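## Task

Pick up the mug on the desk and set it upright (not lying on its side) on the wall shelf. All other objects must stay on their shelf, table or counter. The robot must not tip over or finish leaning. The mug must stay put without the robot holding it.

## Robot and tools

ROBOT. A Hello Robot Stretch 3 with one arm. It has a two-wheel base (0.33 m long, 0.34 m wide), a lift that moves the arm up and down a mast, and a telescoping arm that sticks out to the robot's RIGHT side, ending in a wrist (yaw, pitch, roll) and a two-finger gripper. The base cannot slide sideways, so to move the gripper forward or back you drive the base. Spinning in place pivots about the point between the drive wheels, 0.05 m behind the front edge. With the arm in and the wrist folded, a spin sweeps a 0.28 m radius; an unfolded, level gripper reaches beyond that.

FRAMES. Base frame: origin on the floor between the drive wheels, x forward, y left, z up. hand_pose is reported in this frame, located where the closed fingertips meet; with all wrist joints at zero its x axis points up, y back toward the mast, z toward the rear. Odometry frame is the base frame at the start of the scene; base_odometry counts wheel turns only, so slipping shows as travel. Heading is positive to the left, -3.142 to 3.142.

execute_actions. Arguments: "actions", a list holding exactly one action or none (none just returns state and images), and optional "cameras" (names from head_camera, nav_camera, wrist_camera, all; omitted, null or ["all"] gives all, [] gives none). An action may have "base", "joints", or both, plus optional "contact_limits"; all parts start together.
- base: exactly one command. {"translate_m": d} is a relative drive of d metres from the current base position, forward positive, range -1 to 1. {"rotate_rad": d} is a relative turn in place of d radians, left (counter-clockwise seen from above) positive, range -3.2 to 3.2. Offsets count from the base position in the latest reported state.
- joints: absolute targets keyed by joint name, each one number: lift_m 0 to 1.1 m (arm height); arm_m 0 to 0.52 m (extension); wrist_yaw_rad -1.345 to 4.42 (0 along the arm, positive toward the front, 3.0 folded over the base); wrist_pitch_rad -1.57 to 0.451 (0 level, negative tips fingers down); wrist_roll_rad -2.911 to 2.911 (0 fingers side by side); gripper_m -0.089 to 0.179 (bigger is wider; actual fingertip gap is 0.007 less when almost shut, 0.025 less when fully open, zero under 0.007); head_pan_rad -3.953 to 1.73 (0 forward, positive left, -1.57 along the arm); head_tilt_rad -1.53 to 0.419 (negative down). Done tolerances: ±0.004 for lift, arm, gripper; ±0.02 for yaw, roll, head; ±0.05 for pitch. Joints or base left out may keep driving toward earlier targets without this showing.
- contact_limits: {"arm_m": n}, n a motor_effort percentage 1 to 100; the arm stops (contact_stop) once its effort hits about n (about -n while retracting) and holds no harder than that until the next action. Too low stops instantly; above the maximum is clipped.
Unknown keys or out-of-range numbers reject the whole call and nothing moves. If a result reports a stop, later motion, wait and finished_scene calls in that same reply are skipped.

wait: {"seconds": s}, 0 to 10; commands nothing, returns state and images.
zoom_image: {"camera": name, "region": [x0, y0, x1, y1]} in pixels of that camera's latest full image, top-left origin, at most 504x504.
finished_scene: {"scene": n}, the current scene's number; irreversible, reports success and gives the next task. Answering without any tool call ends everything.

SPEED. Fast base motion (0.30 m/s, 1.9 rad/s) only when stowed: lift_m under 0.30, arm_m under 0.03, wrist_yaw_rad over 2.54; otherwise 0.10 m/s and 0.63 rad/s.

RESULTS. base_status and joint_status tell how each motion of the last accepted action ended: done (for the base, wheels turned the full amount, slip or not), off_target (stopped short and may still push), contact_stop, time_out, torque_fault (old target dropped). Arm and lift halt on firm contact and go slack until commanded again; a slack lift can sink under load, keep pressing, or be pushed up by closing fingers on a surface. Base, wrist and head never stop on contact. on_its_own covers uncommanded joints; its "held at" is the held target, not the position, and a rest effort outside its normal range suggests pushing or carrying. motor_effort is percent of maximum, positive toward larger values, bracket = peak during the last action; readings carry fixed bias and noise. Positive wheel effort drives forward. turned_by_wheels and turned_by_imu give turn since the last result (left positive). base_tilt in degrees, forward and right positive, with a fixed offset of up to about 4 degrees. lidar_m: 12 distances in metres, 30 degree sectors, 1st straight ahead then counter-clockwise (4th left, 7th behind, 10th right), "-" none; the scan plane is 0.17 m above the floor, range 0.15 to 12 m, blind to clear objects, may miss thin legs, partly blocked by the mast and, with the lift low, by robot parts in sectors 5, 6, 9, 10. wrist_depth_mm (45 to 1000) and head_depth_mm (280 to 4000, sideways image) are 7x7 grids of median depth, top-left first.

CAMERAS. head_camera and nav_camera move with head pan/tilt; wrist_camera rides on the gripper. Calibration intrinsics and T_world_to_cam (base frame to camera) are supplied, slightly off per scene; results list changed poses.

GRIPPING. Close to a gripper_m below the object's width (lower squeezes harder; overly hard squeezes get eased off by a stall guard, so re-send a different value). Release by opening at least 0.02 past the touch value. Neither reading nor status confirms a grasp; check images.

SAFETY. Fold or unfold the wrist (yaw to 3.0) only with lift_m 0.32 to 0.95, wrist_pitch_rad -0.4, roll about 0; once folded, lift may go down to 0.25. With yaw below -0.4 keep pitch at -0.5 or lower. Pushing the arm into something rigid with the gripper above about 0.45 m can tip the robot, more so with high contact limits or a repeated push. Never drive while gripping, hooking or pushing something fixed; snagging furniture (worst in reverse) can tip it. If tilting, reverse the last move in small steps, free the gripper, and lower lift_m to about 0.2. A wrist servo overloaded for several seconds goes limp for 10 s. Avoid drops, slips, slams, hard hits and knocking things off furniture; loose objects may occasionally be nudged by outside pushes.

Each tool is called after ">>>" as name(argument=value, ...), one argument or row to a line, values as JSON.

## Session

>>> execute_actions(
  actions=[],
)

Scene clock: 0.00 s.
base_odometry: x=+0.000 y=+0.000 heading=+0.000 (m, m, rad; odometry frame)
turned_by_wheels: +0.000 (rad since the last result)
turned_by_imu: +0.000 (rad since the last result)
base_tilt: forward=-1.5 right=+2.5 (deg)
lidar_m: 2.39 2.63 2.59 1.94 1.67 1.67 1.93 1.49 1.60 2.14 2.06 2.08
head_depth_mm: 1958 2264 2248 2264 2252 2228 2207 / 1956 2412 2434 2440 2432 2437 2352 / 1967 2622 2679 2696 2668 2705 2454 / 1967 2863 2976 2993 2986 2950 2451 / 1958 2902 3382 3346 3384 3222 2474 / 1956 2909 3312 3304 3299 3281 2462 / 1950 2878 2897 2883 2877 2875 2455
base_status: not commanded
joint_positions: lift_m=+0.333 arm_m=+0.001 wrist_yaw_rad=+2.831 wrist_pitch_rad=-0.513 wrist_roll_rad=-0.002 gripper_m=+0.037 head_pan_rad=+0.003 head_tilt_rad=-0.022
joint_status: not commanded
motor_effort: left_wheel=+1 right_wheel=-1 lift_m=+26 arm_m=+0 wrist_yaw_rad=+1 wrist_pitch_rad=+5 wrist_roll_rad=+0 gripper_m=+0 head_pan_rad=+0 head_tilt_rad=+2 (%)
hand_pose: x=+0.0434 y=+0.0549 z=+0.3251 quat_wxyz=(+0.284, +0.702, +0.072, +0.649) (m; base frame)
wrist_depth_mm: - - - - - - - / - - - - - - - / - 809 818 822 842 850 870 / - 675 682 692 697 706 708 / 551 571 596 581 582 590 600 / 491 - - 512 519 512 525 / - - - 447 447 452 459
pictures: head_camera (sideways: a quarter turn clockwise sets it upright), nav_camera (sideways: a quarter turn counterclockwise sets it upright), wrist_camera
Images, in order (width x height): head_camera 896x504, nav_camera 672x504, wrist_camera 644x364.

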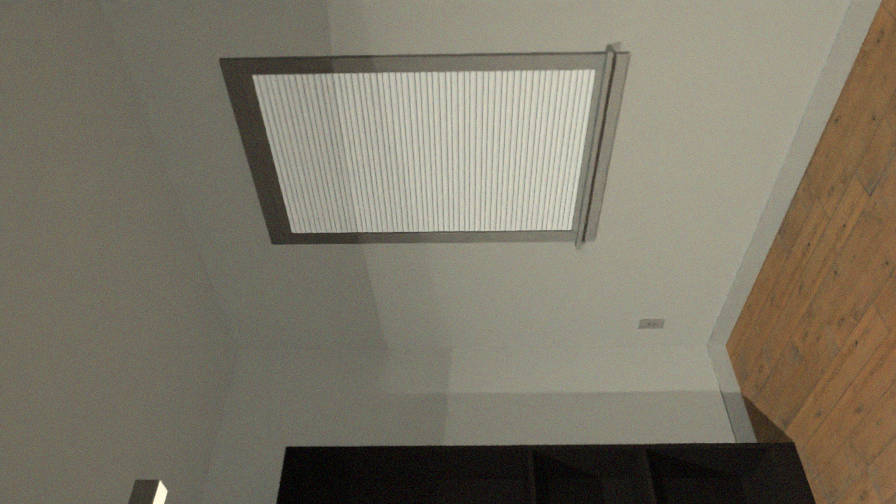

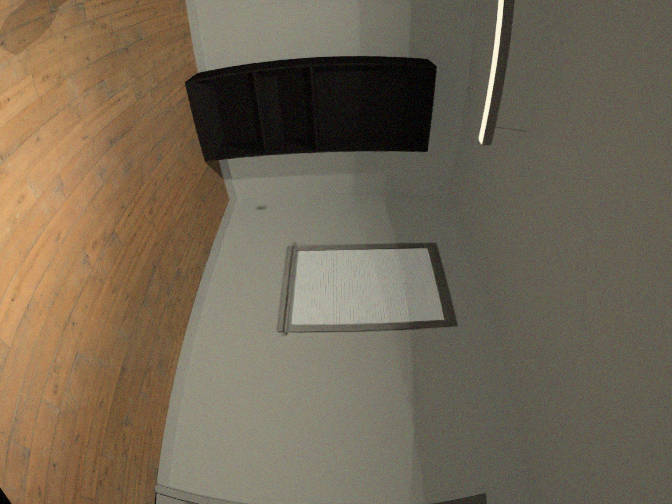

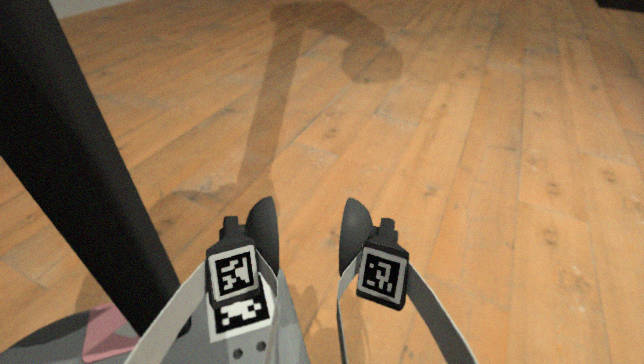

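>>> execute_actions(
  actions=[
    {"joints":{"head_pan_rad":1.5,"head_tilt_rad":-0.3,"lift_m":0.28}},
  ],
  cameras=["nav_camera"],
)

>>> execute_actions(
  actions=[
    {"joints":{"head_pan_rad":-1.6}},
  ],
  cameras=["nav_camera"],
)

>>> execute_actions(
  actions=[
    {"joints":{"head_pan_rad":-3.1}},
  ],
  cameras=["nav_camera","head_camera"],
)

Scene clock: 2.23 s.
base_odometry: x=+0.000 y=+0.000 heading=+0.000 (m, m, rad; odometry frame)
turned_by_wheels: +0.000 (rad since the last result)
turned_by_imu: +0.000 (rad since the last result)
base_tilt: forward=-1.2 right=+2.3 (deg)
lidar_m: 2.40 2.64 2.58 1.94 1.67 1.67 1.93 1.49 1.59 2.15 2.05 2.08
head_depth_mm: 2752 2855 2993 3044 2847 2112 1633 / 2863 2974 3122 3252 2987 2103 1634 / 2514 2650 2768 2944 2906 2121 1642 / 2274 2355 2467 2564 2627 2139 1655 / 2049 2126 2200 2279 2396 2128 1643 / 1871 1933 1985 2056 2117 2134 1661 / 1719 1767 1829 1877 1952 1982 1661
base_status: not commanded
joint_positions: lift_m=+0.280 arm_m=+0.001 wrist_yaw_rad=+2.831 wrist_pitch_rad=-0.513 wrist_roll_rad=-0.002 gripper_m=+0.037 head_pan_rad=+1.493 head_tilt_rad=-0.296
joint_status: all done
motor_effort: left_wheel=+1(0) right_wheel=+0(0) lift_m=+18(22) arm_m=+0(0) wrist_yaw_rad=+0(0) wrist_pitch_rad=+5(5) wrist_roll_rad=+0(0) gripper_m=+0(0) head_pan_rad=+2(26) head_tilt_rad=-2(22) (%)
hand_pose: x=+0.0434 y=+0.0549 z=+0.2722 quat_wxyz=(+0.284, +0.702, +0.072, +0.649) (m; base frame)
wrist_depth_mm: - - - - - - - / - 919 919 941 964 979 - / - 708 736 727 750 755 780 / - 597 590 610 604 625 630 / 497 522 526 519 519 527 526 / 447 - - 447 459 451 461 / - - - 397 397 401 404
pictures: nav_camera (sideways: a quarter turn counterclockwise sets it upright)
camera_calibration (this result's frames):
nav_camera: T_world_to_cam=[[0.0466483, 0.307154, 0.950516, -1.19601], [0.995303, -0.0950933, -0.0181174, 0.0696947], [0.0848229, 0.946897, -0.310147, 0.358965], [0, 0, 0, 1]] pos_world=[-0.0440239, 0.0340851, 1.24942]
Images, in order (width x height): nav_camera 672x504.

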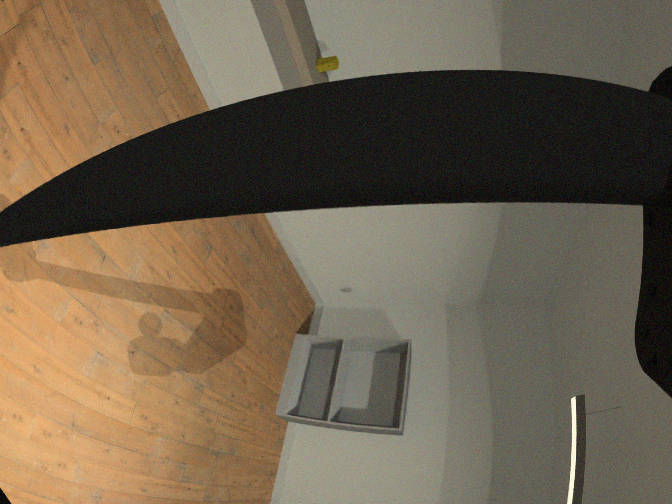

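Scene clock: 4.33 s.
base_odometry: x=+0.000 y=+0.000 heading=+0.000 (m, m, rad; odometry frame)
turned_by_wheels: +0.000 (rad since the last result)
turned_by_imu: +0.000 (rad since the last result)
base_tilt: forward=-1.3 right=+2.4 (deg)
lidar_m: 2.40 2.64 2.59 1.94 1.67 1.67 1.93 1.49 1.59 2.15 2.05 2.08
head_depth_mm: 1814 1881 1972 2016 1427 1845 1636 / 1978 2059 2134 2216 1633 2104 1599 / 2118 2220 2321 2434 2561 2137 1645 / 2341 2443 2541 2715 2788 2133 1650 / 2425 2510 2622 2699 2745 2145 1660 / 2223 2295 2377 2469 2555 2160 1652 / 2052 2129 2197 2247 2354 2170 1667
base_status: not commanded
joint_positions: lift_m=+0.280 arm_m=+0.001 wrist_yaw_rad=+2.831 wrist_pitch_rad=-0.513 wrist_roll_rad=-0.002 gripper_m=+0.037 head_pan_rad=-1.593 head_tilt_rad=-0.296
joint_status: all done
motor_effort: left_wheel=+1(0) right_wheel=-1(1) lift_m=+18(18) arm_m=+0(0) wrist_yaw_rad=+0(0) wrist_pitch_rad=+5(5) wrist_roll_rad=+0(0) gripper_m=+0(0) head_pan_rad=-2(28) head_tilt_rad=-1(2) (%)
hand_pose: x=+0.0434 y=+0.0549 z=+0.2722 quat_wxyz=(+0.284, +0.702, +0.072, +0.649) (m; base frame)
wrist_depth_mm: - - - - - - - / - 927 922 945 940 993 - / - 721 728 732 760 759 767 / - 599 603 605 611 625 630 / 486 523 523 516 523 529 534 / 449 - - 444 458 457 467 / - - - 397 399 407 403
pictures: nav_camera (sideways: a quarter turn counterclockwise sets it upright)
camera_calibration (this result's frames):
nav_camera: T_world_to_cam=[[-0.0293655, -0.309451, 0.950462, -1.19548], [-0.999068, 0.0391697, -0.0181144, 0.0818565], [-0.0316238, -0.950108, -0.310313, 0.359891], [0, 0, 0, 1]] pos_world=[0.0580555, -0.0312134, 1.24942]
Images, in order (width x height): nav_camera 672x504.

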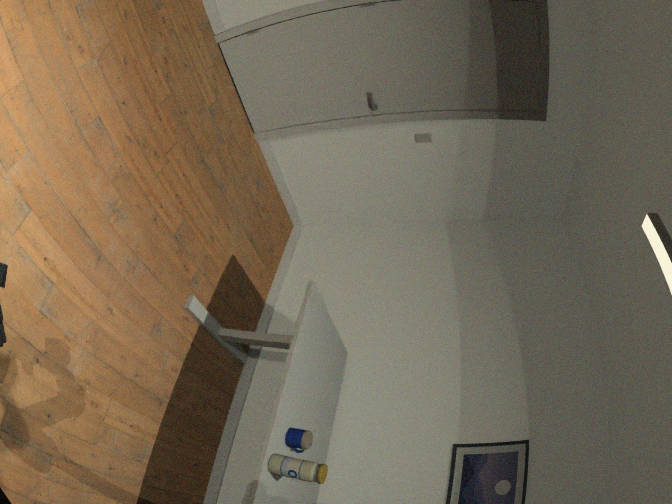

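Scene clock: 5.67 s.
base_odometry: x=+0.000 y=+0.000 heading=+0.000 (m, m, rad; odometry frame)
turned_by_wheels: +0.000 (rad since the last result)
turned_by_imu: +0.000 (rad since the last result)
base_tilt: forward=-1.3 right=+2.4 (deg)
lidar_m: 2.40 2.65 2.58 1.94 1.67 1.67 1.93 1.49 1.59 2.14 2.05 2.08
head_depth_mm: 1713 1771 1845 1903 1988 2009 1648 / 1849 1932 2013 2102 2180 2140 1636 / 2034 2126 2212 2318 2468 2139 1646 / 2181 2286 2378 2480 2600 2152 1657 / 2047 2129 2230 2307 2403 2146 1662 / 1914 1982 2040 2132 2177 2150 1665 / 1778 1847 1910 1966 1380 1972 1613
base_status: not commanded
joint_positions: lift_m=+0.280 arm_m=+0.001 wrist_yaw_rad=+2.831 wrist_pitch_rad=-0.513 wrist_roll_rad=-0.002 gripper_m=+0.037 head_pan_rad=-3.093 head_tilt_rad=-0.296
joint_status: all done
motor_effort: left_wheel=+0(1) right_wheel=+0(1) lift_m=+18(18) arm_m=+0(0) wrist_yaw_rad=+1(0) wrist_pitch_rad=+5(5) wrist_roll_rad=+0(0) gripper_m=+1(0) head_pan_rad=-1(23) head_tilt_rad=-1(2) (%)
hand_pose: x=+0.0434 y=+0.0549 z=+0.2722 quat_wxyz=(+0.284, +0.702, +0.072, +0.649) (m; base frame)
wrist_depth_mm: - - - - - - - / - 891 920 924 987 963 - / - 723 731 745 741 768 769 / - 589 598 616 615 616 630 / 497 521 519 513 523 529 532 / 445 - - 450 458 457 459 / - - - 399 401 407 406
pictures: head_camera (sideways: a quarter turn clockwise sets it upright), nav_camera (sideways: a quarter turn counterclockwise sets it upright)
camera_calibration (this result's frames):
head_camera: T_world_to_cam=[[0.26548, 0.0201526, -0.963906, 1.27252], [0.101451, -0.994815, 0.00714298, -0.00336734], [-0.958764, -0.0996858, -0.266148, 0.310702], [0, 0, 0, 1]] pos_world=[-0.0395987, 0.00197796, 1.30931]
nav_camera: T_world_to_cam=[[-0.310782, 0.00740136, 0.950453, -1.19375], [-0.0315976, 0.999337, -0.0181139, 0.0759543], [-0.949956, -0.0356615, -0.310342, 0.36553], [0, 0, 0, 1]] pos_world=[-0.0213585, -0.0540331, 1.24942]
Images, in order (width x height): head_camera 896x504, nav_camera 672x504.

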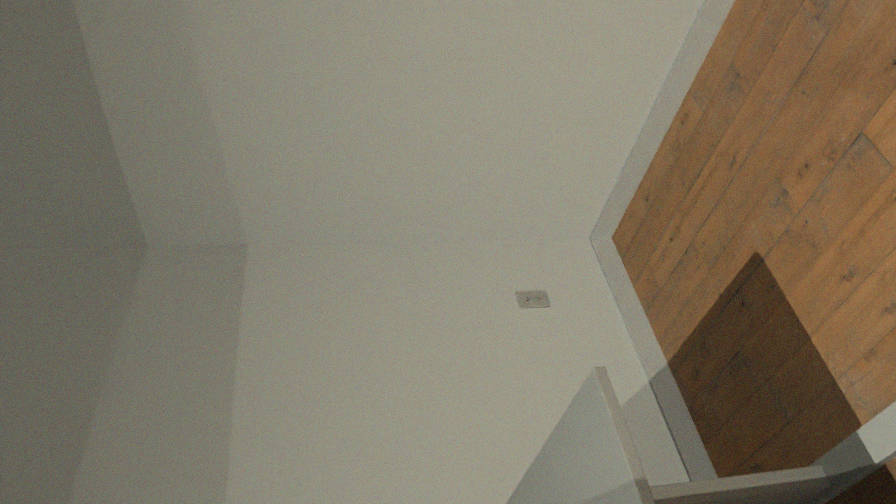

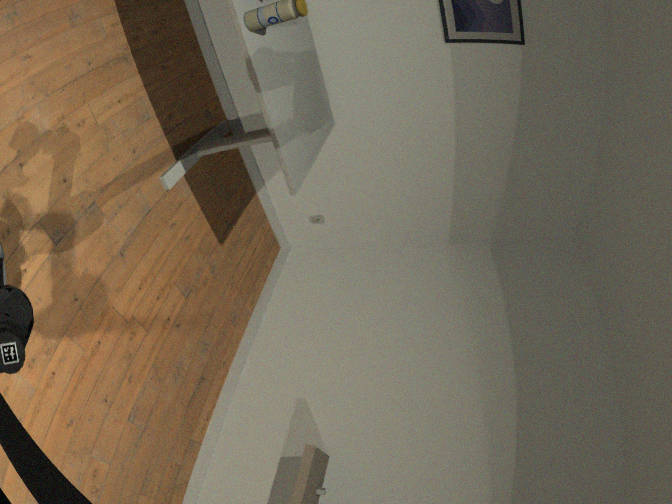

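>>> execute_actions(
  actions=[
    {"base":{"rotate_rad":-2.12},"joints":{"head_pan_rad":0,"head_tilt_rad":-0.6}},
  ],
  cameras=[],
)

>>> execute_actions(
  actions=[
    {"base":{"translate_m":0.65}},
  ],
  cameras=[],
)

>>> execute_actions(
  actions=[
    {"base":{"rotate_rad":1.35},"joints":{"head_pan_rad":-1.6,"head_tilt_rad":-0.7}},
  ],
  cameras=[],
)

>>> execute_actions(
  actions=[
    {"joints":{"lift_m":0.8,"wrist_pitch_rad":-0.4}},
  ],
)

Scene clock: 9.60 s.
base_odometry: x=+0.000 y=+0.000 heading=-2.120 (m, m, rad; odometry frame)
turned_by_wheels: -2.120 (rad since the last result)
turned_by_imu: -2.114 (rad since the last result)
base_tilt: forward=-1.4 right=+2.3 (deg)
lidar_m: 1.60 2.13 2.05 2.06 2.37 2.63 2.59 1.96 1.67 1.67 1.91 1.49
head_depth_mm: 1545 1677 1509 2021 1870 1513 1283 / 1578 1713 1155 2098 1879 1527 1290 / 1596 1759 1529 2153 1887 1533 1291 / 1650 1797 1539 2183 1892 1541 1299 / 1685 1863 1559 2232 1894 1545 1297 / 1727 1895 1560 1897 1905 1560 1308 / 1767 1955 1579 2368 1920 1554 1306
base_status: done
joint_positions: lift_m=+0.280 arm_m=+0.001 wrist_yaw_rad=+2.831 wrist_pitch_rad=-0.513 wrist_roll_rad=-0.002 gripper_m=+0.037 head_pan_rad=-0.007 head_tilt_rad=-0.593
joint_status: all done
motor_effort: left_wheel=+2(9) right_wheel=-2(5) lift_m=+18(18) arm_m=+0(1) wrist_yaw_rad=+1(0) wrist_pitch_rad=+5(5) wrist_roll_rad=+0(0) gripper_m=+0(0) head_pan_rad=+2(27) head_tilt_rad=-3(23) (%)
hand_pose: x=+0.0434 y=+0.0549 z=+0.2722 quat_wxyz=(+0.284, +0.702, +0.072, +0.649) (m; base frame)
wrist_depth_mm: - - - - - - - / - 905 910 922 951 - - / - 720 736 747 750 759 786 / - 591 594 610 618 619 622 / 494 522 528 516 524 530 533 / 453 - - 448 457 459 458 / - - - 403 401 402 402
pictures: none
No camera images: the call's "cameras" was empty. Leave "cameras" out to get every camera's image.

Scene clock: 13.47 s.
base_odometry: x=-0.339 y=-0.554 heading=-2.120 (m, m, rad; odometry frame)
turned_by_wheels: +0.000 (rad since the last result)
turned_by_imu: +0.003 (rad since the last result)
base_tilt: forward=-1.3 right=+2.5 (deg)
lidar_m: 1.23 0.97 1.91 1.91 2.21 3.22 3.23 2.14 1.83 1.82 1.00 1.24
head_depth_mm: 1003 1096 1194 1073 575 616 1225 / 1023 1121 1234 1079 780 679 1265 / 1048 1150 1268 1085 761 680 1289 / 1075 1177 1299 1090 841 701 1297 / 1104 1210 1316 1091 842 723 1297 / 1130 1238 1360 1100 847 749 1303 / 1155 1276 1404 1112 849 1358 1274
base_status: done
joint_positions: lift_m=+0.280 arm_m=+0.001 wrist_yaw_rad=+2.831 wrist_pitch_rad=-0.514 wrist_roll_rad=-0.002 gripper_m=+0.037 head_pan_rad=-0.007 head_tilt_rad=-0.594
joint_status: not commanded
motor_effort: left_wheel=+1(8) right_wheel=-2(4) lift_m=+18(18) arm_m=-1(0) wrist_yaw_rad=+0(0) wrist_pitch_rad=+5(5) wrist_roll_rad=+0(0) gripper_m=-1(1) head_pan_rad=+2(2) head_tilt_rad=-3(3) (%)
hand_pose: x=+0.0434 y=+0.0549 z=+0.2722 quat_wxyz=(+0.284, +0.702, +0.072, +0.649) (m; base frame)
wrist_depth_mm: - - - - - - - / - 907 925 941 944 978 - / - 709 725 734 745 725 758 / - 596 599 610 612 615 636 / 493 515 522 514 520 528 530 / 447 - - 446 463 454 461 / - - - 398 400 405 408
pictures: none
No camera images: the call's "cameras" was empty. Leave "cameras" out to get every camera's image.

Scene clock: 15.50 s.
base_odometry: x=-0.339 y=-0.554 heading=-0.770 (m, m, rad; odometry frame)
turned_by_wheels: +1.350 (rad since the last result)
turned_by_imu: +1.345 (rad since the last result)
base_tilt: forward=-1.4 right=+2.4 (deg)
lidar_m: 1.91 1.98 2.79 3.21 2.55 1.88 1.82 1.73 1.00 1.24 0.97 1.77
head_depth_mm: 1057 1167 1209 924 746 1362 1218 / 1054 1173 1213 866 691 1357 1218 / 1057 1172 1222 907 678 1365 1226 / 1057 1178 1230 937 736 1374 1236 / 1059 1180 1242 941 742 1369 1232 / 1061 1178 1252 948 762 1374 1237 / 1058 1179 1253 950 763 1378 1247
base_status: done
joint_positions: lift_m=+0.280 arm_m=+0.001 wrist_yaw_rad=+2.831 wrist_pitch_rad=-0.514 wrist_roll_rad=-0.002 gripper_m=+0.037 head_pan_rad=-1.593 head_tilt_rad=-0.692
joint_status: all done
motor_effort: left_wheel=-1(6) right_wheel=+1(6) lift_m=+18(18) arm_m=-1(1) wrist_yaw_rad=+1(0) wrist_pitch_rad=+5(5) wrist_roll_rad=+0(0) gripper_m=-1(0) head_pan_rad=-2(29) head_tilt_rad=-4(15) (%)
hand_pose: x=+0.0434 y=+0.0548 z=+0.2722 quat_wxyz=(+0.284, +0.702, +0.072, +0.649) (m; base frame)
wrist_depth_mm: - - - - - - - / - 914 907 947 968 - - / - 722 729 739 754 763 789 / - 593 597 613 605 615 633 / 495 520 524 516 531 524 532 / 447 - - 448 459 461 460 / - - - 394 400 404 404
pictures: none
No camera images: the call's "cameras" was empty. Leave "cameras" out to get every camera's image.

Scene clock: 21.07 s.
base_odometry: x=-0.339 y=-0.554 heading=-0.770 (m, m, rad; odometry frame)
turned_by_wheels: +0.000 (rad since the last result)
turned_by_imu: +0.000 (rad since the last result)
base_tilt: forward=-1.4 right=+2.5 (deg)
lidar_m: 1.91 1.98 2.78 3.21 2.55 1.89 1.82 1.73 1.00 1.23 0.97 1.78
head_depth_mm: 1056 1167 1207 920 747 1358 1289 / 1063 1169 1214 867 692 1352 1279 / 1053 1172 1226 903 678 1368 1274 / 1050 1177 1233 936 736 1365 - / 1057 1174 1240 941 741 1372 1257 / 1064 1178 1250 948 762 1378 1240 / 1060 1178 1258 953 762 1381 1235
base_status: not commanded
joint_positions: lift_m=+0.800 arm_m=+0.001 wrist_yaw_rad=+2.831 wrist_pitch_rad=-0.422 wrist_roll_rad=-0.002 gripper_m=+0.037 head_pan_rad=-1.593 head_tilt_rad=-0.692
joint_status: all done
motor_effort: left_wheel=+0(1) right_wheel=+1(1) lift_m=+33(35) arm_m=+0(1) wrist_yaw_rad=+0(1) wrist_pitch_rad=+9(10) wrist_roll_rad=+0(0) gripper_m=+1(0) head_pan_rad=-2(2) head_tilt_rad=-4(3) (%)
hand_pose: x=+0.0472 y=+0.0667 z=+0.8113 quat_wxyz=(+0.254, +0.705, +0.040, +0.661) (m; base frame)
wrist_depth_mm: - - - - - - - / - - - - - - - / - - - - - - - / - - - - - - - / - - - - - - - / - - - - - - - / 945 - 939 943 949 980 981
pictures: head_camera (sideways: a quarter turn clockwise sets it upright), nav_camera (sideways: a quarter turn counterclockwise sets it upright), wrist_camera
camera_calibration (this result's frames):
head_camera: T_world_to_cam=[[0.00646621, 0.616917, -0.787002, 1.04334], [0.999353, 0.0238674, 0.0269202, -0.0345834], [0.0353912, -0.786666, -0.616363, 0.760349], [0, 0, 0, 1]] pos_world=[0.000904911, -0.0446871, 1.29069]
nav_camera: T_world_to_cam=[[-0.0369722, -0.651584, 0.757675, -0.944001], [-0.998938, 0.0449563, -0.0100837, 0.0713932], [-0.0274919, -0.757243, -0.652554, 0.805175], [0, 0, 0, 1]] pos_world=[0.0585514, -0.00859221, 1.24139]
wrist_camera: T_world_to_cam=[[0.945719, -0.321053, 0.0504087, -0.0774546], [-0.151719, -0.573332, -0.805153, 0.72247], [0.287398, 0.753801, -0.59092, 0.579249], [0, 0, 0, 1]] pos_world=[0.0163874, -0.0472904, 0.927894]
Images, in order (width x height): head_camera 896x504, nav_camera 672x504, wrist_camera 644x364.

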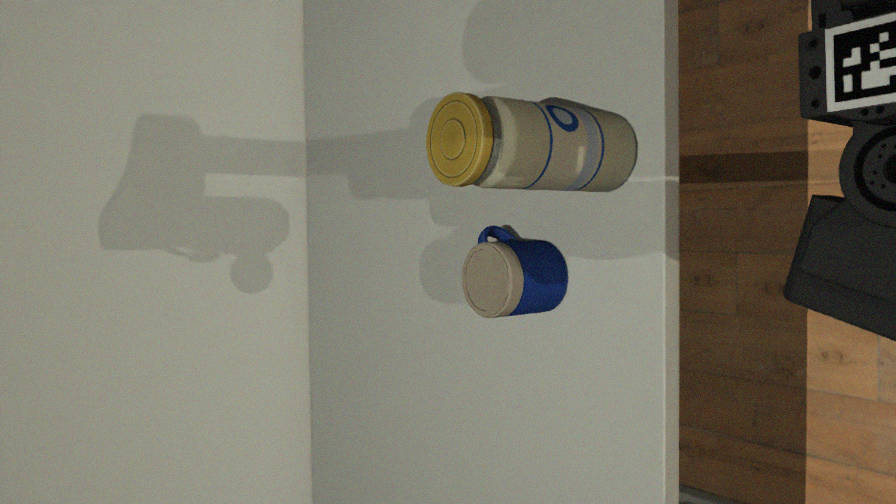

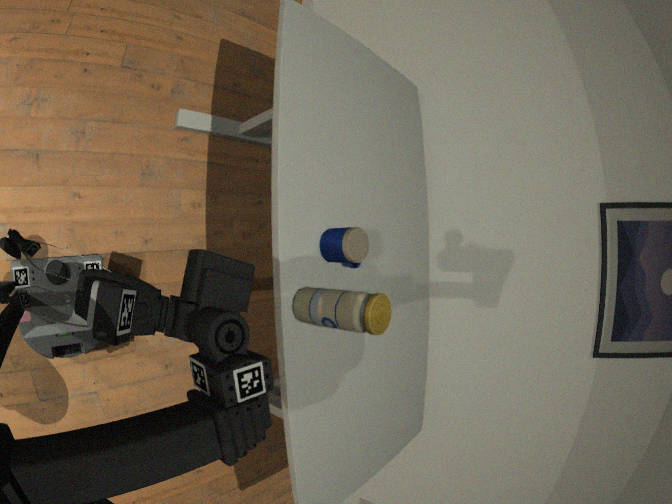

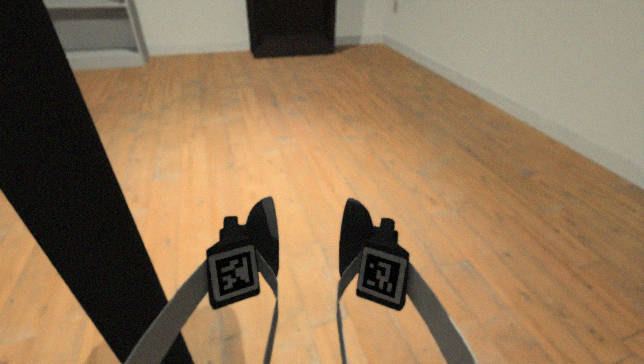

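>>> execute_actions(
  actions=[
    {"base":{"translate_m":0.15},"joints":{"wrist_yaw_rad":-0.3,"gripper_m":0.15}},
  ],
  cameras=[],
)

>>> execute_actions(
  actions=[
    {"joints":{"lift_m":0.70,"wrist_pitch_rad":-0.15,"head_pan_rad":-1.8}},
  ],
)

Scene clock: 25.30 s.
base_odometry: x=-0.232 y=-0.659 heading=-0.770 (m, m, rad; odometry frame)
turned_by_wheels: +0.000 (rad since the last result)
turned_by_imu: +0.001 (rad since the last result)
base_tilt: forward=-1.2 right=+2.3 (deg)
lidar_m: 1.76 1.83 2.56 3.19 2.77 2.04 1.97 1.10 1.12 1.24 0.90 1.78
head_depth_mm: 1055 1178 1208 922 689 1315 1282 / 1057 1174 1215 927 737 1337 - / 1057 1177 1221 933 740 1334 - / 1059 1180 1228 934 753 1363 1224 / 1062 1180 1238 939 756 1365 1238 / 1063 1178 1248 947 760 1376 1229 / 1061 1181 1262 953 762 1343 1216
base_status: done
joint_positions: lift_m=+0.800 arm_m=+0.001 wrist_yaw_rad=-0.298 wrist_pitch_rad=-0.422 wrist_roll_rad=-0.002 gripper_m=+0.150 head_pan_rad=-1.593 head_tilt_rad=-0.692
joint_status: all done
motor_effort: left_wheel=-1(3) right_wheel=+1(3) lift_m=+33(33) arm_m=-1(1) wrist_yaw_rad=-1(2) wrist_pitch_rad=+9(9) wrist_roll_rad=+0(0) gripper_m=+0(90) head_pan_rad=-3(3) head_tilt_rad=-4(4) (%)
hand_pose: x=-0.0872 y=-0.3603 z=+0.8113 quat_wxyz=(+0.663, +0.045, -0.705, -0.249) (m; base frame)
wrist_depth_mm: 751 825 869 923 254 - - / 580 596 564 623 277 663 680 / 434 441 404 437 307 474 478 / 341 348 355 356 336 370 396 / 284 298 291 306 - - - / 249 - - - - - - / 859 928 955 976 956 951 972
pictures: none
No camera images: the call's "cameras" was empty. Leave "cameras" out to get every camera's image.

Scene clock: 27.03 s.
base_odometry: x=-0.232 y=-0.659 heading=-0.770 (m, m, rad; odometry frame)
turned_by_wheels: +0.000 (rad since the last result)
turned_by_imu: +0.000 (rad since the last result)
base_tilt: forward=-1.4 right=+2.4 (deg)
lidar_m: 1.76 1.83 2.57 3.20 2.76 2.04 1.97 1.10 1.12 1.23 0.90 1.78
head_depth_mm: 1141 1272 1199 919 746 1411 1220 / 1115 1250 1217 624 690 1423 1234 / 1098 1225 1220 931 733 1400 1244 / 1075 1196 1229 938 741 1365 - / 1060 1179 1240 943 760 1342 1236 / 1038 1153 1228 950 759 1351 1237 / 1025 1132 1199 952 766 684 1243
base_status: not commanded
joint_positions: lift_m=+0.700 arm_m=+0.001 wrist_yaw_rad=-0.298 wrist_pitch_rad=-0.175 wrist_roll_rad=-0.002 gripper_m=+0.150 head_pan_rad=-1.793 head_tilt_rad=-0.692
joint_status: all done
motor_effort: left_wheel=-1(0) right_wheel=+1(1) lift_m=+18(31) arm_m=-1(0) wrist_yaw_rad=-2(2) wrist_pitch_rad=+10(11) wrist_roll_rad=+0(0) gripper_m=+0(1) head_pan_rad=-3(13) head_tilt_rad=-3(4) (%)
hand_pose: x=-0.0943 y=-0.3835 z=+0.7707 quat_wxyz=(+0.688, -0.043, -0.705, -0.166) (m; base frame)
wrist_depth_mm: 763 805 870 954 252 - - / 798 846 911 974 266 - - / 550 568 340 536 282 646 670 / 354 356 340 366 301 383 397 / 258 272 262 266 285 312 - / 211 224 240 - - - - / - - - - - - -
pictures: head_camera (sideways: a quarter turn clockwise sets it upright), nav_camera (sideways: a quarter turn counterclockwise sets it upright), wrist_camera
camera_calibration (this result's frames):
head_camera: T_world_to_cam=[[0.128847, 0.603347, -0.787002, 1.04259], [0.984189, -0.175063, 0.0269202, -0.0344909], [-0.121533, -0.778027, -0.616363, 0.761306], [0, 0, 0, 1]] pos_world=[-0.00786575, -0.0427655, 1.29069]
nav_camera: T_world_to_cam=[[-0.16563, -0.631265, 0.757675, -0.943216], [-0.970116, 0.242434, -0.0100837, 0.0712174], [-0.17732, -0.736702, -0.652554, 0.806089], [0, 0, 0, 1]] pos_world=[0.0558005, -0.0188371, 1.24139]
wrist_camera: T_world_to_cam=[[-0.946387, 0.319897, 0.0449098, -0.0145131], [0.0810059, 0.3696, -0.925653, 0.886675], [-0.312712, -0.872389, -0.375698, 0.0892418], [0, 0, 0, 1]] pos_world=[-0.0576539, -0.245218, 0.854933]
Images, in order (width x height): head_camera 896x504, nav_camera 672x504, wrist_camera 644x364.

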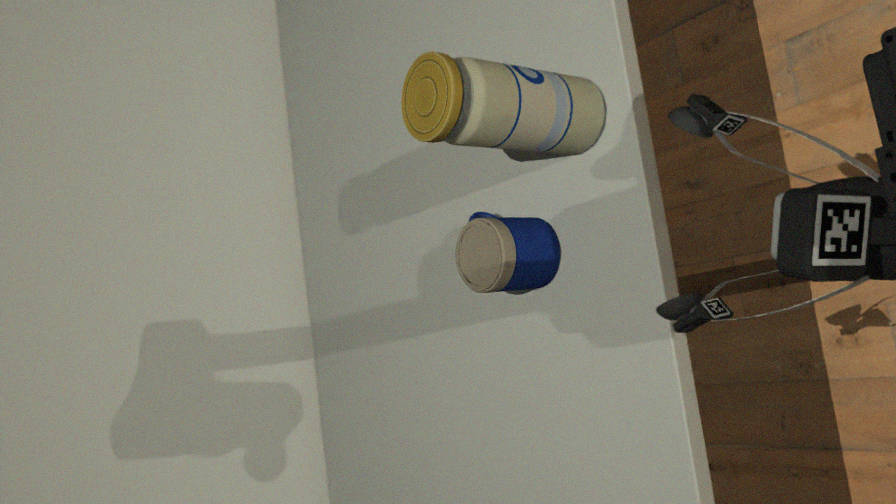

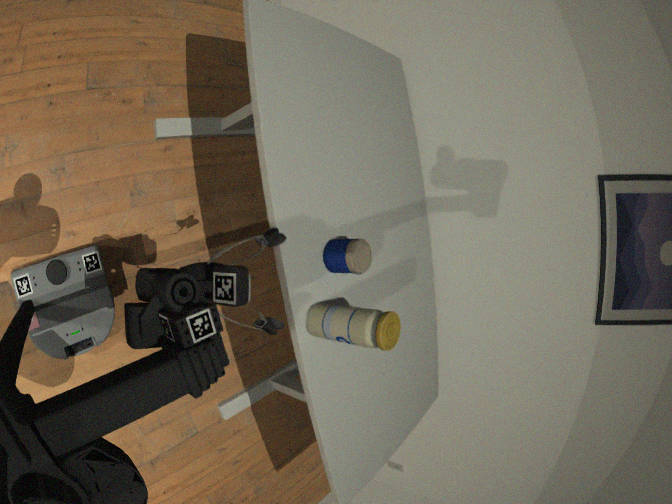

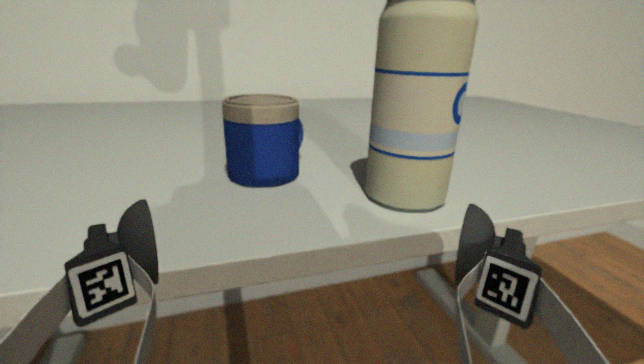

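>>> execute_actions(
  actions=[
    {"base":{"translate_m":0.015},"joints":{"arm_m":0.12,"gripper_m":0.115}},
  ],
  cameras=["head_camera","wrist_camera"],
)

Scene clock: 29.77 s.
base_odometry: x=-0.221 y=-0.669 heading=-0.770 (m, m, rad; odometry frame)
turned_by_wheels: +0.000 (rad since the last result)
turned_by_imu: +0.000 (rad since the last result)
base_tilt: forward=-1.4 right=+2.4 (deg)
lidar_m: 1.75 1.82 2.54 3.18 2.78 2.05 1.99 1.11 1.14 1.24 0.89 1.78
head_depth_mm: 1137 1273 1208 864 745 1419 1238 / 1116 1252 1213 640 694 1452 - / 1098 1224 1225 930 767 1007 - / 1082 1200 1223 940 754 - - / 1060 1180 1239 940 761 1350 1220 / 1040 1153 1224 948 761 1342 1232 / 1028 1138 1202 952 764 687 1241
base_status: done
joint_positions: lift_m=+0.700 arm_m=+0.120 wrist_yaw_rad=-0.299 wrist_pitch_rad=-0.175 wrist_roll_rad=-0.002 gripper_m=+0.115 head_pan_rad=-1.793 head_tilt_rad=-0.692
joint_status: all done
motor_effort: left_wheel=-1(1) right_wheel=+1(3) lift_m=+18(18) arm_m=+4(4) wrist_yaw_rad=+0(2) wrist_pitch_rad=+9(10) wrist_roll_rad=+0(0) gripper_m=-1(91) head_pan_rad=-2(3) head_tilt_rad=-4(4) (%)
hand_pose: x=-0.0945 y=-0.5018 z=+0.7708 quat_wxyz=(+0.688, -0.043, -0.705, -0.166) (m; base frame)
wrist_depth_mm: 682 714 781 832 894 179 151 / 707 762 804 880 968 181 159 / 551 565 520 244 621 185 168 / 350 354 337 238 376 192 180 / 257 273 259 249 268 196 249 / 202 - 207 208 210 202 205 / - 167 169 171 173 173 187
pictures: head_camera (sideways: a quarter turn clockwise sets it upright), wrist_camera
camera_calibration (this result's frames):
head_camera: T_world_to_cam=[[0.128945, 0.603326, -0.787001, 1.04259], [0.984161, -0.175222, 0.0269202, -0.0344908], [-0.121658, -0.778007, -0.616364, 0.761307], [0, 0, 0, 1]] pos_world=[-0.00787267, -0.0427632, 1.29069]
wrist_camera: T_world_to_cam=[[-0.946127, 0.320668, 0.0449034, 0.0235615], [0.081239, 0.369327, -0.925742, 0.930423], [-0.31344, -0.872221, -0.37548, -0.0141582], [0, 0, 0, 1]] pos_world=[-0.0577323, -0.363535, 0.854958]
Images, in order (width x height): head_camera 896x504, wrist_camera 644x364.

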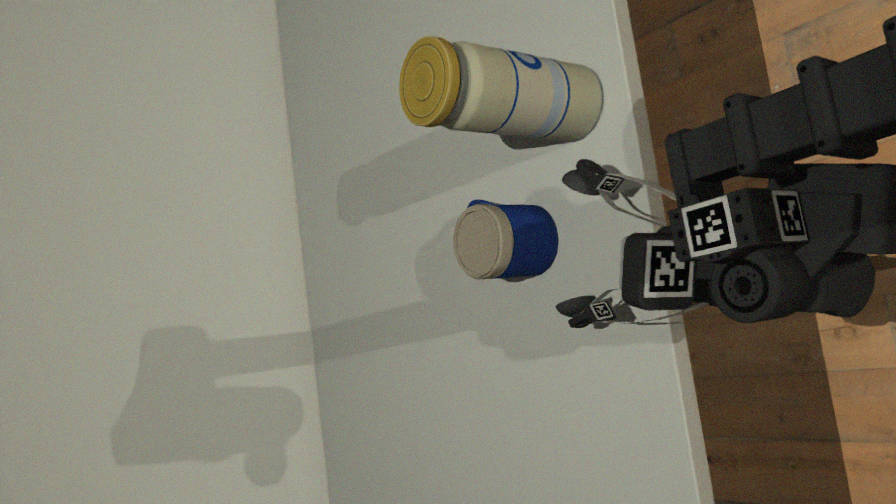

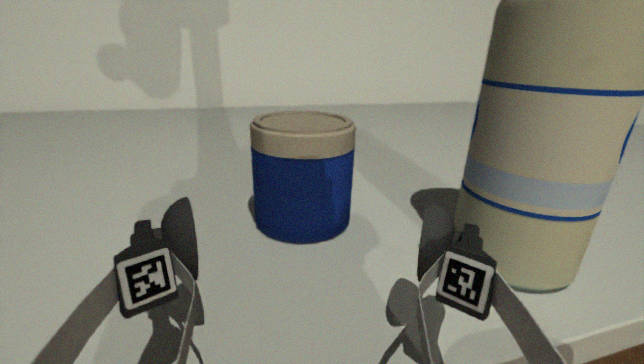

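>>> execute_actions(
  actions=[
    {"base":{"translate_m":-0.01},"joints":{"arm_m":0.18,"lift_m":0.69}},
  ],
  cameras=[],
)

>>> execute_actions(
  actions=[
    {"base":{"translate_m":-0.012},"joints":{"arm_m":0.235}},
  ],
  cameras=["head_camera","wrist_camera"],
)

Scene clock: 32.03 s.
base_odometry: x=-0.228 y=-0.662 heading=-0.770 (m, m, rad; odometry frame)
turned_by_wheels: +0.000 (rad since the last result)
turned_by_imu: +0.000 (rad since the last result)
base_tilt: forward=-1.3 right=+2.3 (deg)
lidar_m: 1.76 1.83 2.56 3.22 2.77 2.04 1.97 1.11 1.12 1.24 0.89 1.78
head_depth_mm: 1141 1275 1205 892 746 1410 1231 / 1119 1241 1214 630 693 1428 - / 1100 1224 1231 930 772 - 1201 / 1079 1198 1231 936 759 - 1209 / 1067 1175 1239 944 769 1336 1231 / 1042 1154 1226 948 760 1351 1240 / 1024 1129 1206 951 764 689 1245
base_status: done
joint_positions: lift_m=+0.690 arm_m=+0.180 wrist_yaw_rad=-0.299 wrist_pitch_rad=-0.175 wrist_roll_rad=-0.002 gripper_m=+0.115 head_pan_rad=-1.793 head_tilt_rad=-0.692
joint_status: all done
motor_effort: left_wheel=+0(4) right_wheel=+1(2) lift_m=+18(17) arm_m=+4(4) wrist_yaw_rad=+0(1) wrist_pitch_rad=+10(10) wrist_roll_rad=+0(0) gripper_m=+1(0) head_pan_rad=-2(2) head_tilt_rad=-3(3) (%)
hand_pose: x=-0.0945 y=-0.5618 z=+0.7609 quat_wxyz=(+0.688, -0.043, -0.705, -0.166) (m; base frame)
wrist_depth_mm: 639 673 724 777 842 924 130 / 653 702 751 813 888 - 131 / 515 531 483 189 581 591 132 / 323 328 312 169 347 330 134 / 238 251 231 182 248 226 137 / 188 - 190 188 193 168 142 / - 155 156 158 160 161 148
pictures: none
No camera images: the call's "cameras" was empty. Leave "cameras" out to get every camera's image.

Scene clock: 33.57 s.
base_odometry: x=-0.237 y=-0.654 heading=-0.770 (m, m, rad; odometry frame)
turned_by_wheels: +0.000 (rad since the last result)
turned_by_imu: +0.000 (rad since the last result)
base_tilt: forward=-1.2 right=+2.4 (deg)
lidar_m: 1.77 1.84 2.58 3.19 2.75 2.03 1.96 1.10 1.10 1.24 0.90 1.78
head_depth_mm: 1147 1269 1212 922 747 1417 1239 / 1123 1249 1216 623 693 1455 - / 1096 1220 1223 932 751 - 1204 / 1081 1199 1228 942 - 1358 1225 / 1060 1174 1242 946 777 1345 1237 / 1037 1149 1225 945 763 1350 1238 / 1022 1133 1202 954 767 688 1244
base_status: done
joint_positions: lift_m=+0.690 arm_m=+0.235 wrist_yaw_rad=-0.299 wrist_pitch_rad=-0.175 wrist_roll_rad=-0.002 gripper_m=+0.115 head_pan_rad=-1.793 head_tilt_rad=-0.692
joint_status: all done
motor_effort: left_wheel=+0(4) right_wheel=+1(2) lift_m=+18(18) arm_m=+4(4) wrist_yaw_rad=-1(1) wrist_pitch_rad=+9(9) wrist_roll_rad=+0(0) gripper_m=+0(0) head_pan_rad=-3(2) head_tilt_rad=-3(3) (%)
hand_pose: x=-0.0945 y=-0.6168 z=+0.7609 quat_wxyz=(+0.688, -0.043, -0.705, -0.166) (m; base frame)
wrist_depth_mm: 576 618 674 727 773 845 953 / 606 642 710 770 834 936 - / 510 521 541 548 579 609 620 / 325 330 290 111 134 355 365 / 237 252 177 115 126 254 258 / 186 - 175 123 143 197 182 / - 154 151 134 154 160 136
pictures: head_camera (sideways: a quarter turn clockwise sets it upright), wrist_camera
camera_calibration (this result's frames):
head_camera: T_world_to_cam=[[0.128949, 0.603325, -0.787001, 1.04259], [0.98416, -0.175229, 0.0269202, -0.0344908], [-0.121664, -0.778006, -0.616364, 0.761307], [0, 0, 0, 1]] pos_world=[-0.00787297, -0.0427631, 1.29069]
wrist_camera: T_world_to_cam=[[-0.946108, 0.320725, 0.0448985, 0.060914], [0.0812112, 0.369169, -0.925807, 0.963642], [-0.313505, -0.872267, -0.37532, -0.118369], [0, 0, 0, 1]] pos_world=[-0.0577366, -0.478533, 0.844985]
Images, in order (width x height): head_camera 896x504, wrist_camera 644x364.

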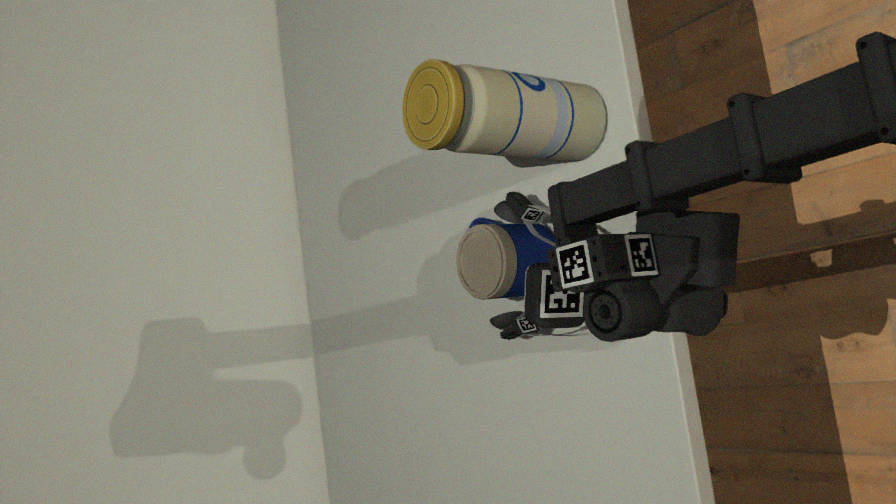

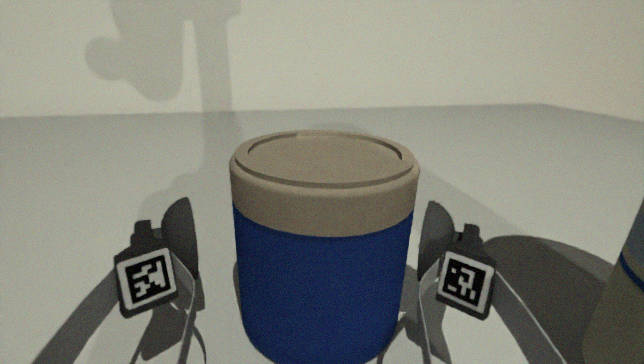

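>>> execute_actions(
  actions=[
    {"joints":{"gripper_m":0.0}},
  ],
  cameras=[],
)

>>> execute_actions(
  actions=[
    {"joints":{"lift_m":0.75,"wrist_yaw_rad":0}},
  ],
  cameras=[],
)

>>> execute_actions(
  actions=[
    {"joints":{"lift_m":0.8,"arm_m":0,"wrist_yaw_rad":1.2,"head_pan_rad":-3.2,"head_tilt_rad":-0.4}},
  ],
  cameras=["wrist_camera"],
)

>>> execute_actions(
  actions=[
    {"base":{"rotate_rad":-0.4}},
  ],
  cameras=[],
)

>>> execute_actions(
  actions=[
    {"base":{"translate_m":-1}},
  ],
)

Scene clock: 36.47 s.
base_odometry: x=-0.237 y=-0.654 heading=-0.770 (m, m, rad; odometry frame)
turned_by_wheels: +0.000 (rad since the last result)
turned_by_imu: +0.000 (rad since the last result)
base_tilt: forward=-1.2 right=+2.3 (deg)
lidar_m: 1.77 1.84 2.58 3.18 2.74 2.02 1.96 1.10 1.11 1.24 0.90 1.78
head_depth_mm: 1143 1274 1208 920 746 1415 1244 / 1110 1251 1219 621 692 1448 - / 1104 1221 1229 931 760 - 1205 / 1082 1198 1231 937 - 1353 1227 / 1058 1171 1242 940 769 1339 1233 / 1041 1145 1229 949 760 1349 1234 / 1031 1129 1210 952 766 685 1234
base_status: not commanded
joint_positions: lift_m=+0.690 arm_m=+0.235 wrist_yaw_rad=-0.302 wrist_pitch_rad=-0.177 wrist_roll_rad=-0.002 gripper_m=+0.001 head_pan_rad=-1.793 head_tilt_rad=-0.692
joint_status: all done
motor_effort: left_wheel=-1(1) right_wheel=+1(2) lift_m=+18(18) arm_m=+4(4) wrist_yaw_rad=+2(2) wrist_pitch_rad=+10(10) wrist_roll_rad=+0(0) gripper_m=-27(100) head_pan_rad=-2(2) head_tilt_rad=-3(3) (%)
hand_pose: x=-0.0951 y=-0.6165 z=+0.7603 quat_wxyz=(+0.688, -0.044, -0.705, -0.168) (m; base frame)
wrist_depth_mm: 582 617 664 727 788 859 947 / 610 644 709 773 839 920 - / 499 511 533 174 569 580 612 / 320 326 123 108 300 351 360 / 234 239 118 111 130 251 253 / 186 190 128 120 138 196 181 / 156 154 145 130 154 160 136
pictures: none
No camera images: the call's "cameras" was empty. Leave "cameras" out to get every camera's image.

Scene clock: 37.83 s.
base_odometry: x=-0.237 y=-0.654 heading=-0.770 (m, m, rad; odometry frame)
turned_by_wheels: +0.000 (rad since the last result)
turned_by_imu: +0.000 (rad since the last result)
base_tilt: forward=-1.3 right=+2.5 (deg)
lidar_m: 1.77 1.84 2.56 3.19 2.75 2.03 1.97 1.10 1.11 1.24 0.90 1.78
head_depth_mm: 1140 1272 1210 916 746 1417 1266 / 1114 1243 1211 622 684 - - / 1097 1220 1221 933 - 1396 1224 / 1078 1195 1232 963 - 1390 1233 / 1060 1180 1235 953 - 1369 1237 / 1044 1150 1220 950 761 1346 1232 / 1024 1131 1204 951 764 687 1242
base_status: not commanded
joint_positions: lift_m=+0.750 arm_m=+0.235 wrist_yaw_rad=-0.002 wrist_pitch_rad=-0.197 wrist_roll_rad=-0.002 gripper_m=+0.008 head_pan_rad=-1.793 head_tilt_rad=-0.692
joint_status: all done
on_its_own: gripper_m is held at +0.007, not at your +0.000, by its stall guard, which is still easing
motor_effort: left_wheel=+0(0) right_wheel=+1(2) lift_m=+34(36) arm_m=+4(4) wrist_yaw_rad=+1(6) wrist_pitch_rad=+18(19) wrist_roll_rad=+0(0) gripper_m=-26(28) head_pan_rad=-3(2) head_tilt_rad=-3(3) (%)
hand_pose: x=-0.0219 y=-0.6263 z=+0.8144 quat_wxyz=(+0.705, +0.069, -0.703, -0.070) (m; base frame)
wrist_depth_mm: 675 678 677 689 682 693 682 / 709 729 728 723 726 734 725 / 672 679 707 728 761 749 759 / 443 443 124 109 412 478 493 / 327 332 118 112 130 350 357 / 260 268 128 120 138 274 277 / 217 218 178 130 220 226 229
pictures: none
No camera images: the call's "cameras" was empty. Leave "cameras" out to get every camera's image.

Scene clock: 40.80 s.
base_odometry: x=-0.237 y=-0.654 heading=-0.770 (m, m, rad; odometry frame)
turned_by_wheels: +0.000 (rad since the last result)
turned_by_imu: +0.000 (rad since the last result)
base_tilt: forward=-1.5 right=+2.4 (deg)
lidar_m: 1.77 1.84 2.57 3.19 2.75 2.03 1.96 1.10 1.11 1.24 0.90 1.78
head_depth_mm: 1714 1819 1949 2081 2191 1822 1473 / 1700 1817 1953 2086 2221 1839 1486 / 1706 1820 1958 2086 2208 1826 1483 / 1702 1820 1930 2085 2205 1840 1470 / 1705 1818 1923 2062 2199 1848 1495 / 1696 1802 1931 2056 2203 1870 1497 / 1690 1808 1914 2061 2212 1860 1500
base_status: not commanded
joint_positions: lift_m=+0.800 arm_m=+0.002 wrist_yaw_rad=+1.199 wrist_pitch_rad=-0.198 wrist_roll_rad=-0.002 gripper_m=+0.021 head_pan_rad=-3.193 head_tilt_rad=-0.409
joint_status: all done
joint sent to its limit — the command would take arm_m past its lower limit, so that joint was sent only as far as its limit.
on_its_own: gripper_m is held at +0.020, not at your +0.000, by its stall guard, which is not easing now
motor_effort: left_wheel=-1(0) right_wheel=+1(1) lift_m=+34(36) arm_m=-4(4) wrist_yaw_rad=+1(5) wrist_pitch_rad=+18(18) wrist_roll_rad=+0(0) gripper_m=-21(26) head_pan_rad=-2(27) head_tilt_rad=+4(21) (%)
hand_pose: x=+0.2083 y=-0.2361 z=+0.8642 quat_wxyz=(+0.621, +0.454, -0.540, +0.340) (m; base frame)
wrist_depth_mm: - - - - - - 886 / - - - - - - 924 / - - - - - - 913 / - - 123 110 521 617 628 / - - 118 113 130 451 448 / - - 129 120 141 356 354 / - - 152 130 - 318 289
pictures: wrist_camera
camera_calibration (this result's frames):
wrist_camera: T_world_to_cam=[[-0.387435, -0.920772, 0.0455341, -0.189351], [-0.382217, 0.115487, -0.916828, 0.923068], [0.838931, -0.372615, -0.396678, 0.243835], [0, 0, 0, 1]] pos_world=[0.0748903, -0.190095, 0.95164]
Images, in order (width x height): wrist_camera 644x364.

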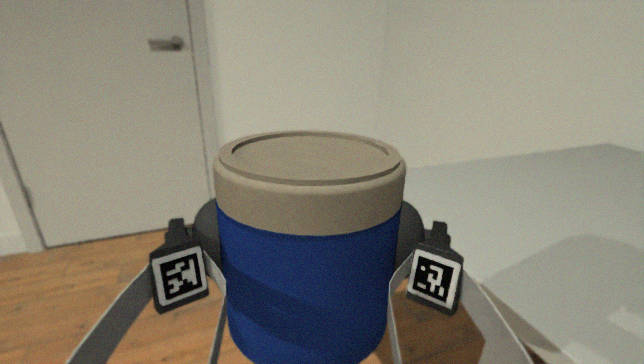

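Scene clock: 42.43 s.
base_odometry: x=-0.237 y=-0.654 heading=-1.170 (m, m, rad; odometry frame)
turned_by_wheels: -0.400 (rad since the last result)
turned_by_imu: -0.400 (rad since the last result)
base_tilt: forward=-1.2 right=+2.6 (deg)
lidar_m: 1.78 1.77 1.95 2.98 3.17 2.47 1.98 1.96 1.10 1.25 1.24 0.90
head_depth_mm: 2142 2296 2424 2639 2406 1822 1460 / 2033 2188 2280 2497 2405 1821 1490 / 1955 2075 2169 2387 2409 1836 1479 / 1871 1997 2104 2249 2338 1842 1482 / 1800 1913 2024 2144 2272 1851 1493 / 1729 1838 1945 2058 2179 1861 1481 / 1665 1769 1876 1967 2098 1850 1494
base_status: done
joint_positions: lift_m=+0.800 arm_m=+0.002 wrist_yaw_rad=+1.199 wrist_pitch_rad=-0.198 wrist_roll_rad=-0.002 gripper_m=+0.021 head_pan_rad=-3.193 head_tilt_rad=-0.409
joint_status: not commanded
on_its_own: gripper_m is held at +0.020, not at your +0.000, by its stall guard, which is not easing now
motor_effort: left_wheel=+1(4) right_wheel=-2(5) lift_m=+34(35) arm_m=-4(4) wrist_yaw_rad=+1(0) wrist_pitch_rad=+18(18) wrist_roll_rad=+0(0) gripper_m=-21(22) head_pan_rad=-2(3) head_tilt_rad=+4(4) (%)
hand_pose: x=+0.2083 y=-0.2361 z=+0.8642 quat_wxyz=(+0.621, +0.454, -0.540, +0.340) (m; base frame)
wrist_depth_mm: - - - - - 880 759 / - - - - - 921 776 / - - - - 922 882 794 / - - 123 110 523 610 634 / - - 118 113 130 445 454 / - - 129 121 141 351 352 / - - 152 130 - 295 289
pictures: none
No camera images: the call's "cameras" was empty. Leave "cameras" out to get every camera's image.

Scene clock: 53.83 s.
base_odometry: x=-0.627 y=+0.267 heading=-1.170 (m, m, rad; odometry frame)
turned_by_wheels: +0.000 (rad since the last result)
turned_by_imu: -0.003 (rad since the last result)
base_tilt: forward=-1.3 right=+2.4 (deg)
lidar_m: 2.66 2.69 2.94 3.04 2.73 1.31 1.05 1.04 1.14 1.63 1.16 1.75
head_depth_mm: 1115 1204 1289 1344 1509 1648 1464 / 1068 1137 1221 1274 1136 1561 1492 / 1016 1094 1168 1236 1086 1456 1479 / 987 1048 1111 1186 1041 1372 1437 / 939 997 1059 1135 995 1297 1391 / 906 958 1016 1085 996 1240 1323 / 873 919 976 1035 1003 1177 1266
base_status: done
joint_positions: lift_m=+0.800 arm_m=+0.002 wrist_yaw_rad=+1.199 wrist_pitch_rad=-0.198 wrist_roll_rad=-0.002 gripper_m=+0.021 head_pan_rad=-3.193 head_tilt_rad=-0.409
joint_status: not commanded
on_its_own: gripper_m is held at +0.020, not at your +0.000, by its stall guard, which is not easing now
motor_effort: left_wheel=+2(3) right_wheel=-2(5) lift_m=+34(35) arm_m=-4(4) wrist_yaw_rad=+1(1) wrist_pitch_rad=+18(18) wrist_roll_rad=+0(0) gripper_m=-23(21) head_pan_rad=-3(3) head_tilt_rad=+4(4) (%)
hand_pose: x=+0.2083 y=-0.2361 z=+0.8642 quat_wxyz=(+0.621, +0.454, -0.540, +0.340) (m; base frame)
wrist_depth_mm: - - - - - - - / - - - - - - - / - - - 943 936 996 - / - - 123 110 674 661 680 / - - 118 113 130 - - / - - 129 120 141 - - / - - 151 130 - - -
pictures: head_camera (sideways: a quarter turn clockwise sets it upright), nav_camera (sideways: a quarter turn counterclockwise sets it upright), wrist_camera
camera_calibration (this result's frames):
head_camera: T_world_to_cam=[[0.372243, -0.0119548, -0.928058, 1.22507], [0.000310671, -0.999915, 0.0130051, -0.0103807], [-0.928135, -0.00512936, -0.372208, 0.448546], [0, 0, 0, 1]] pos_world=[-0.0397072, 0.00656639, 1.30402]
nav_camera: T_world_to_cam=[[-0.412782, 0.0438103, 0.909776, -1.14004], [0.0704321, 0.997387, -0.0160729, 0.0726722], [-0.908103, 0.0574428, -0.414789, 0.501201], [0, 0, 0, 1]] pos_world=[-0.020563, -0.0513274, 1.24624]
wrist_camera: T_world_to_cam=[[-0.387435, -0.920772, 0.0455341, -0.18935], [-0.382217, 0.115487, -0.916828, 0.923067], [0.838931, -0.372615, -0.396678, 0.243835], [0, 0, 0, 1]] pos_world=[0.0748903, -0.190093, 0.95164]
Images, in order (width x height): head_camera 896x504, nav_camera 672x504, wrist_camera 644x364.

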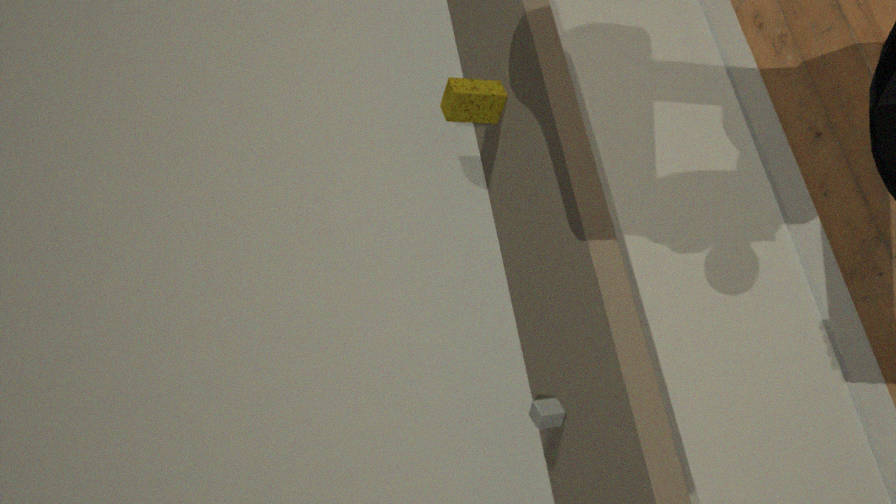

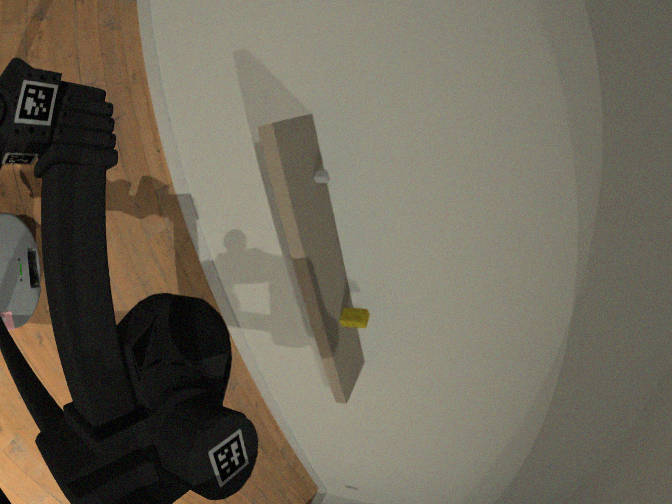

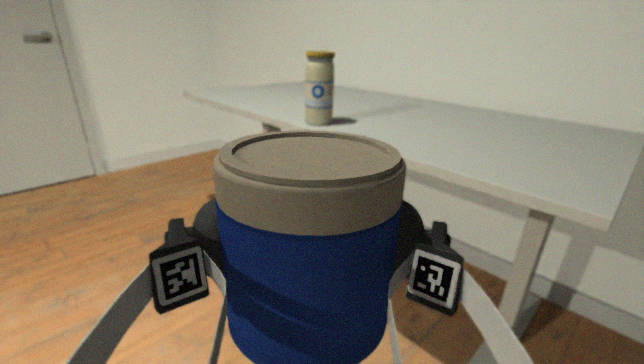

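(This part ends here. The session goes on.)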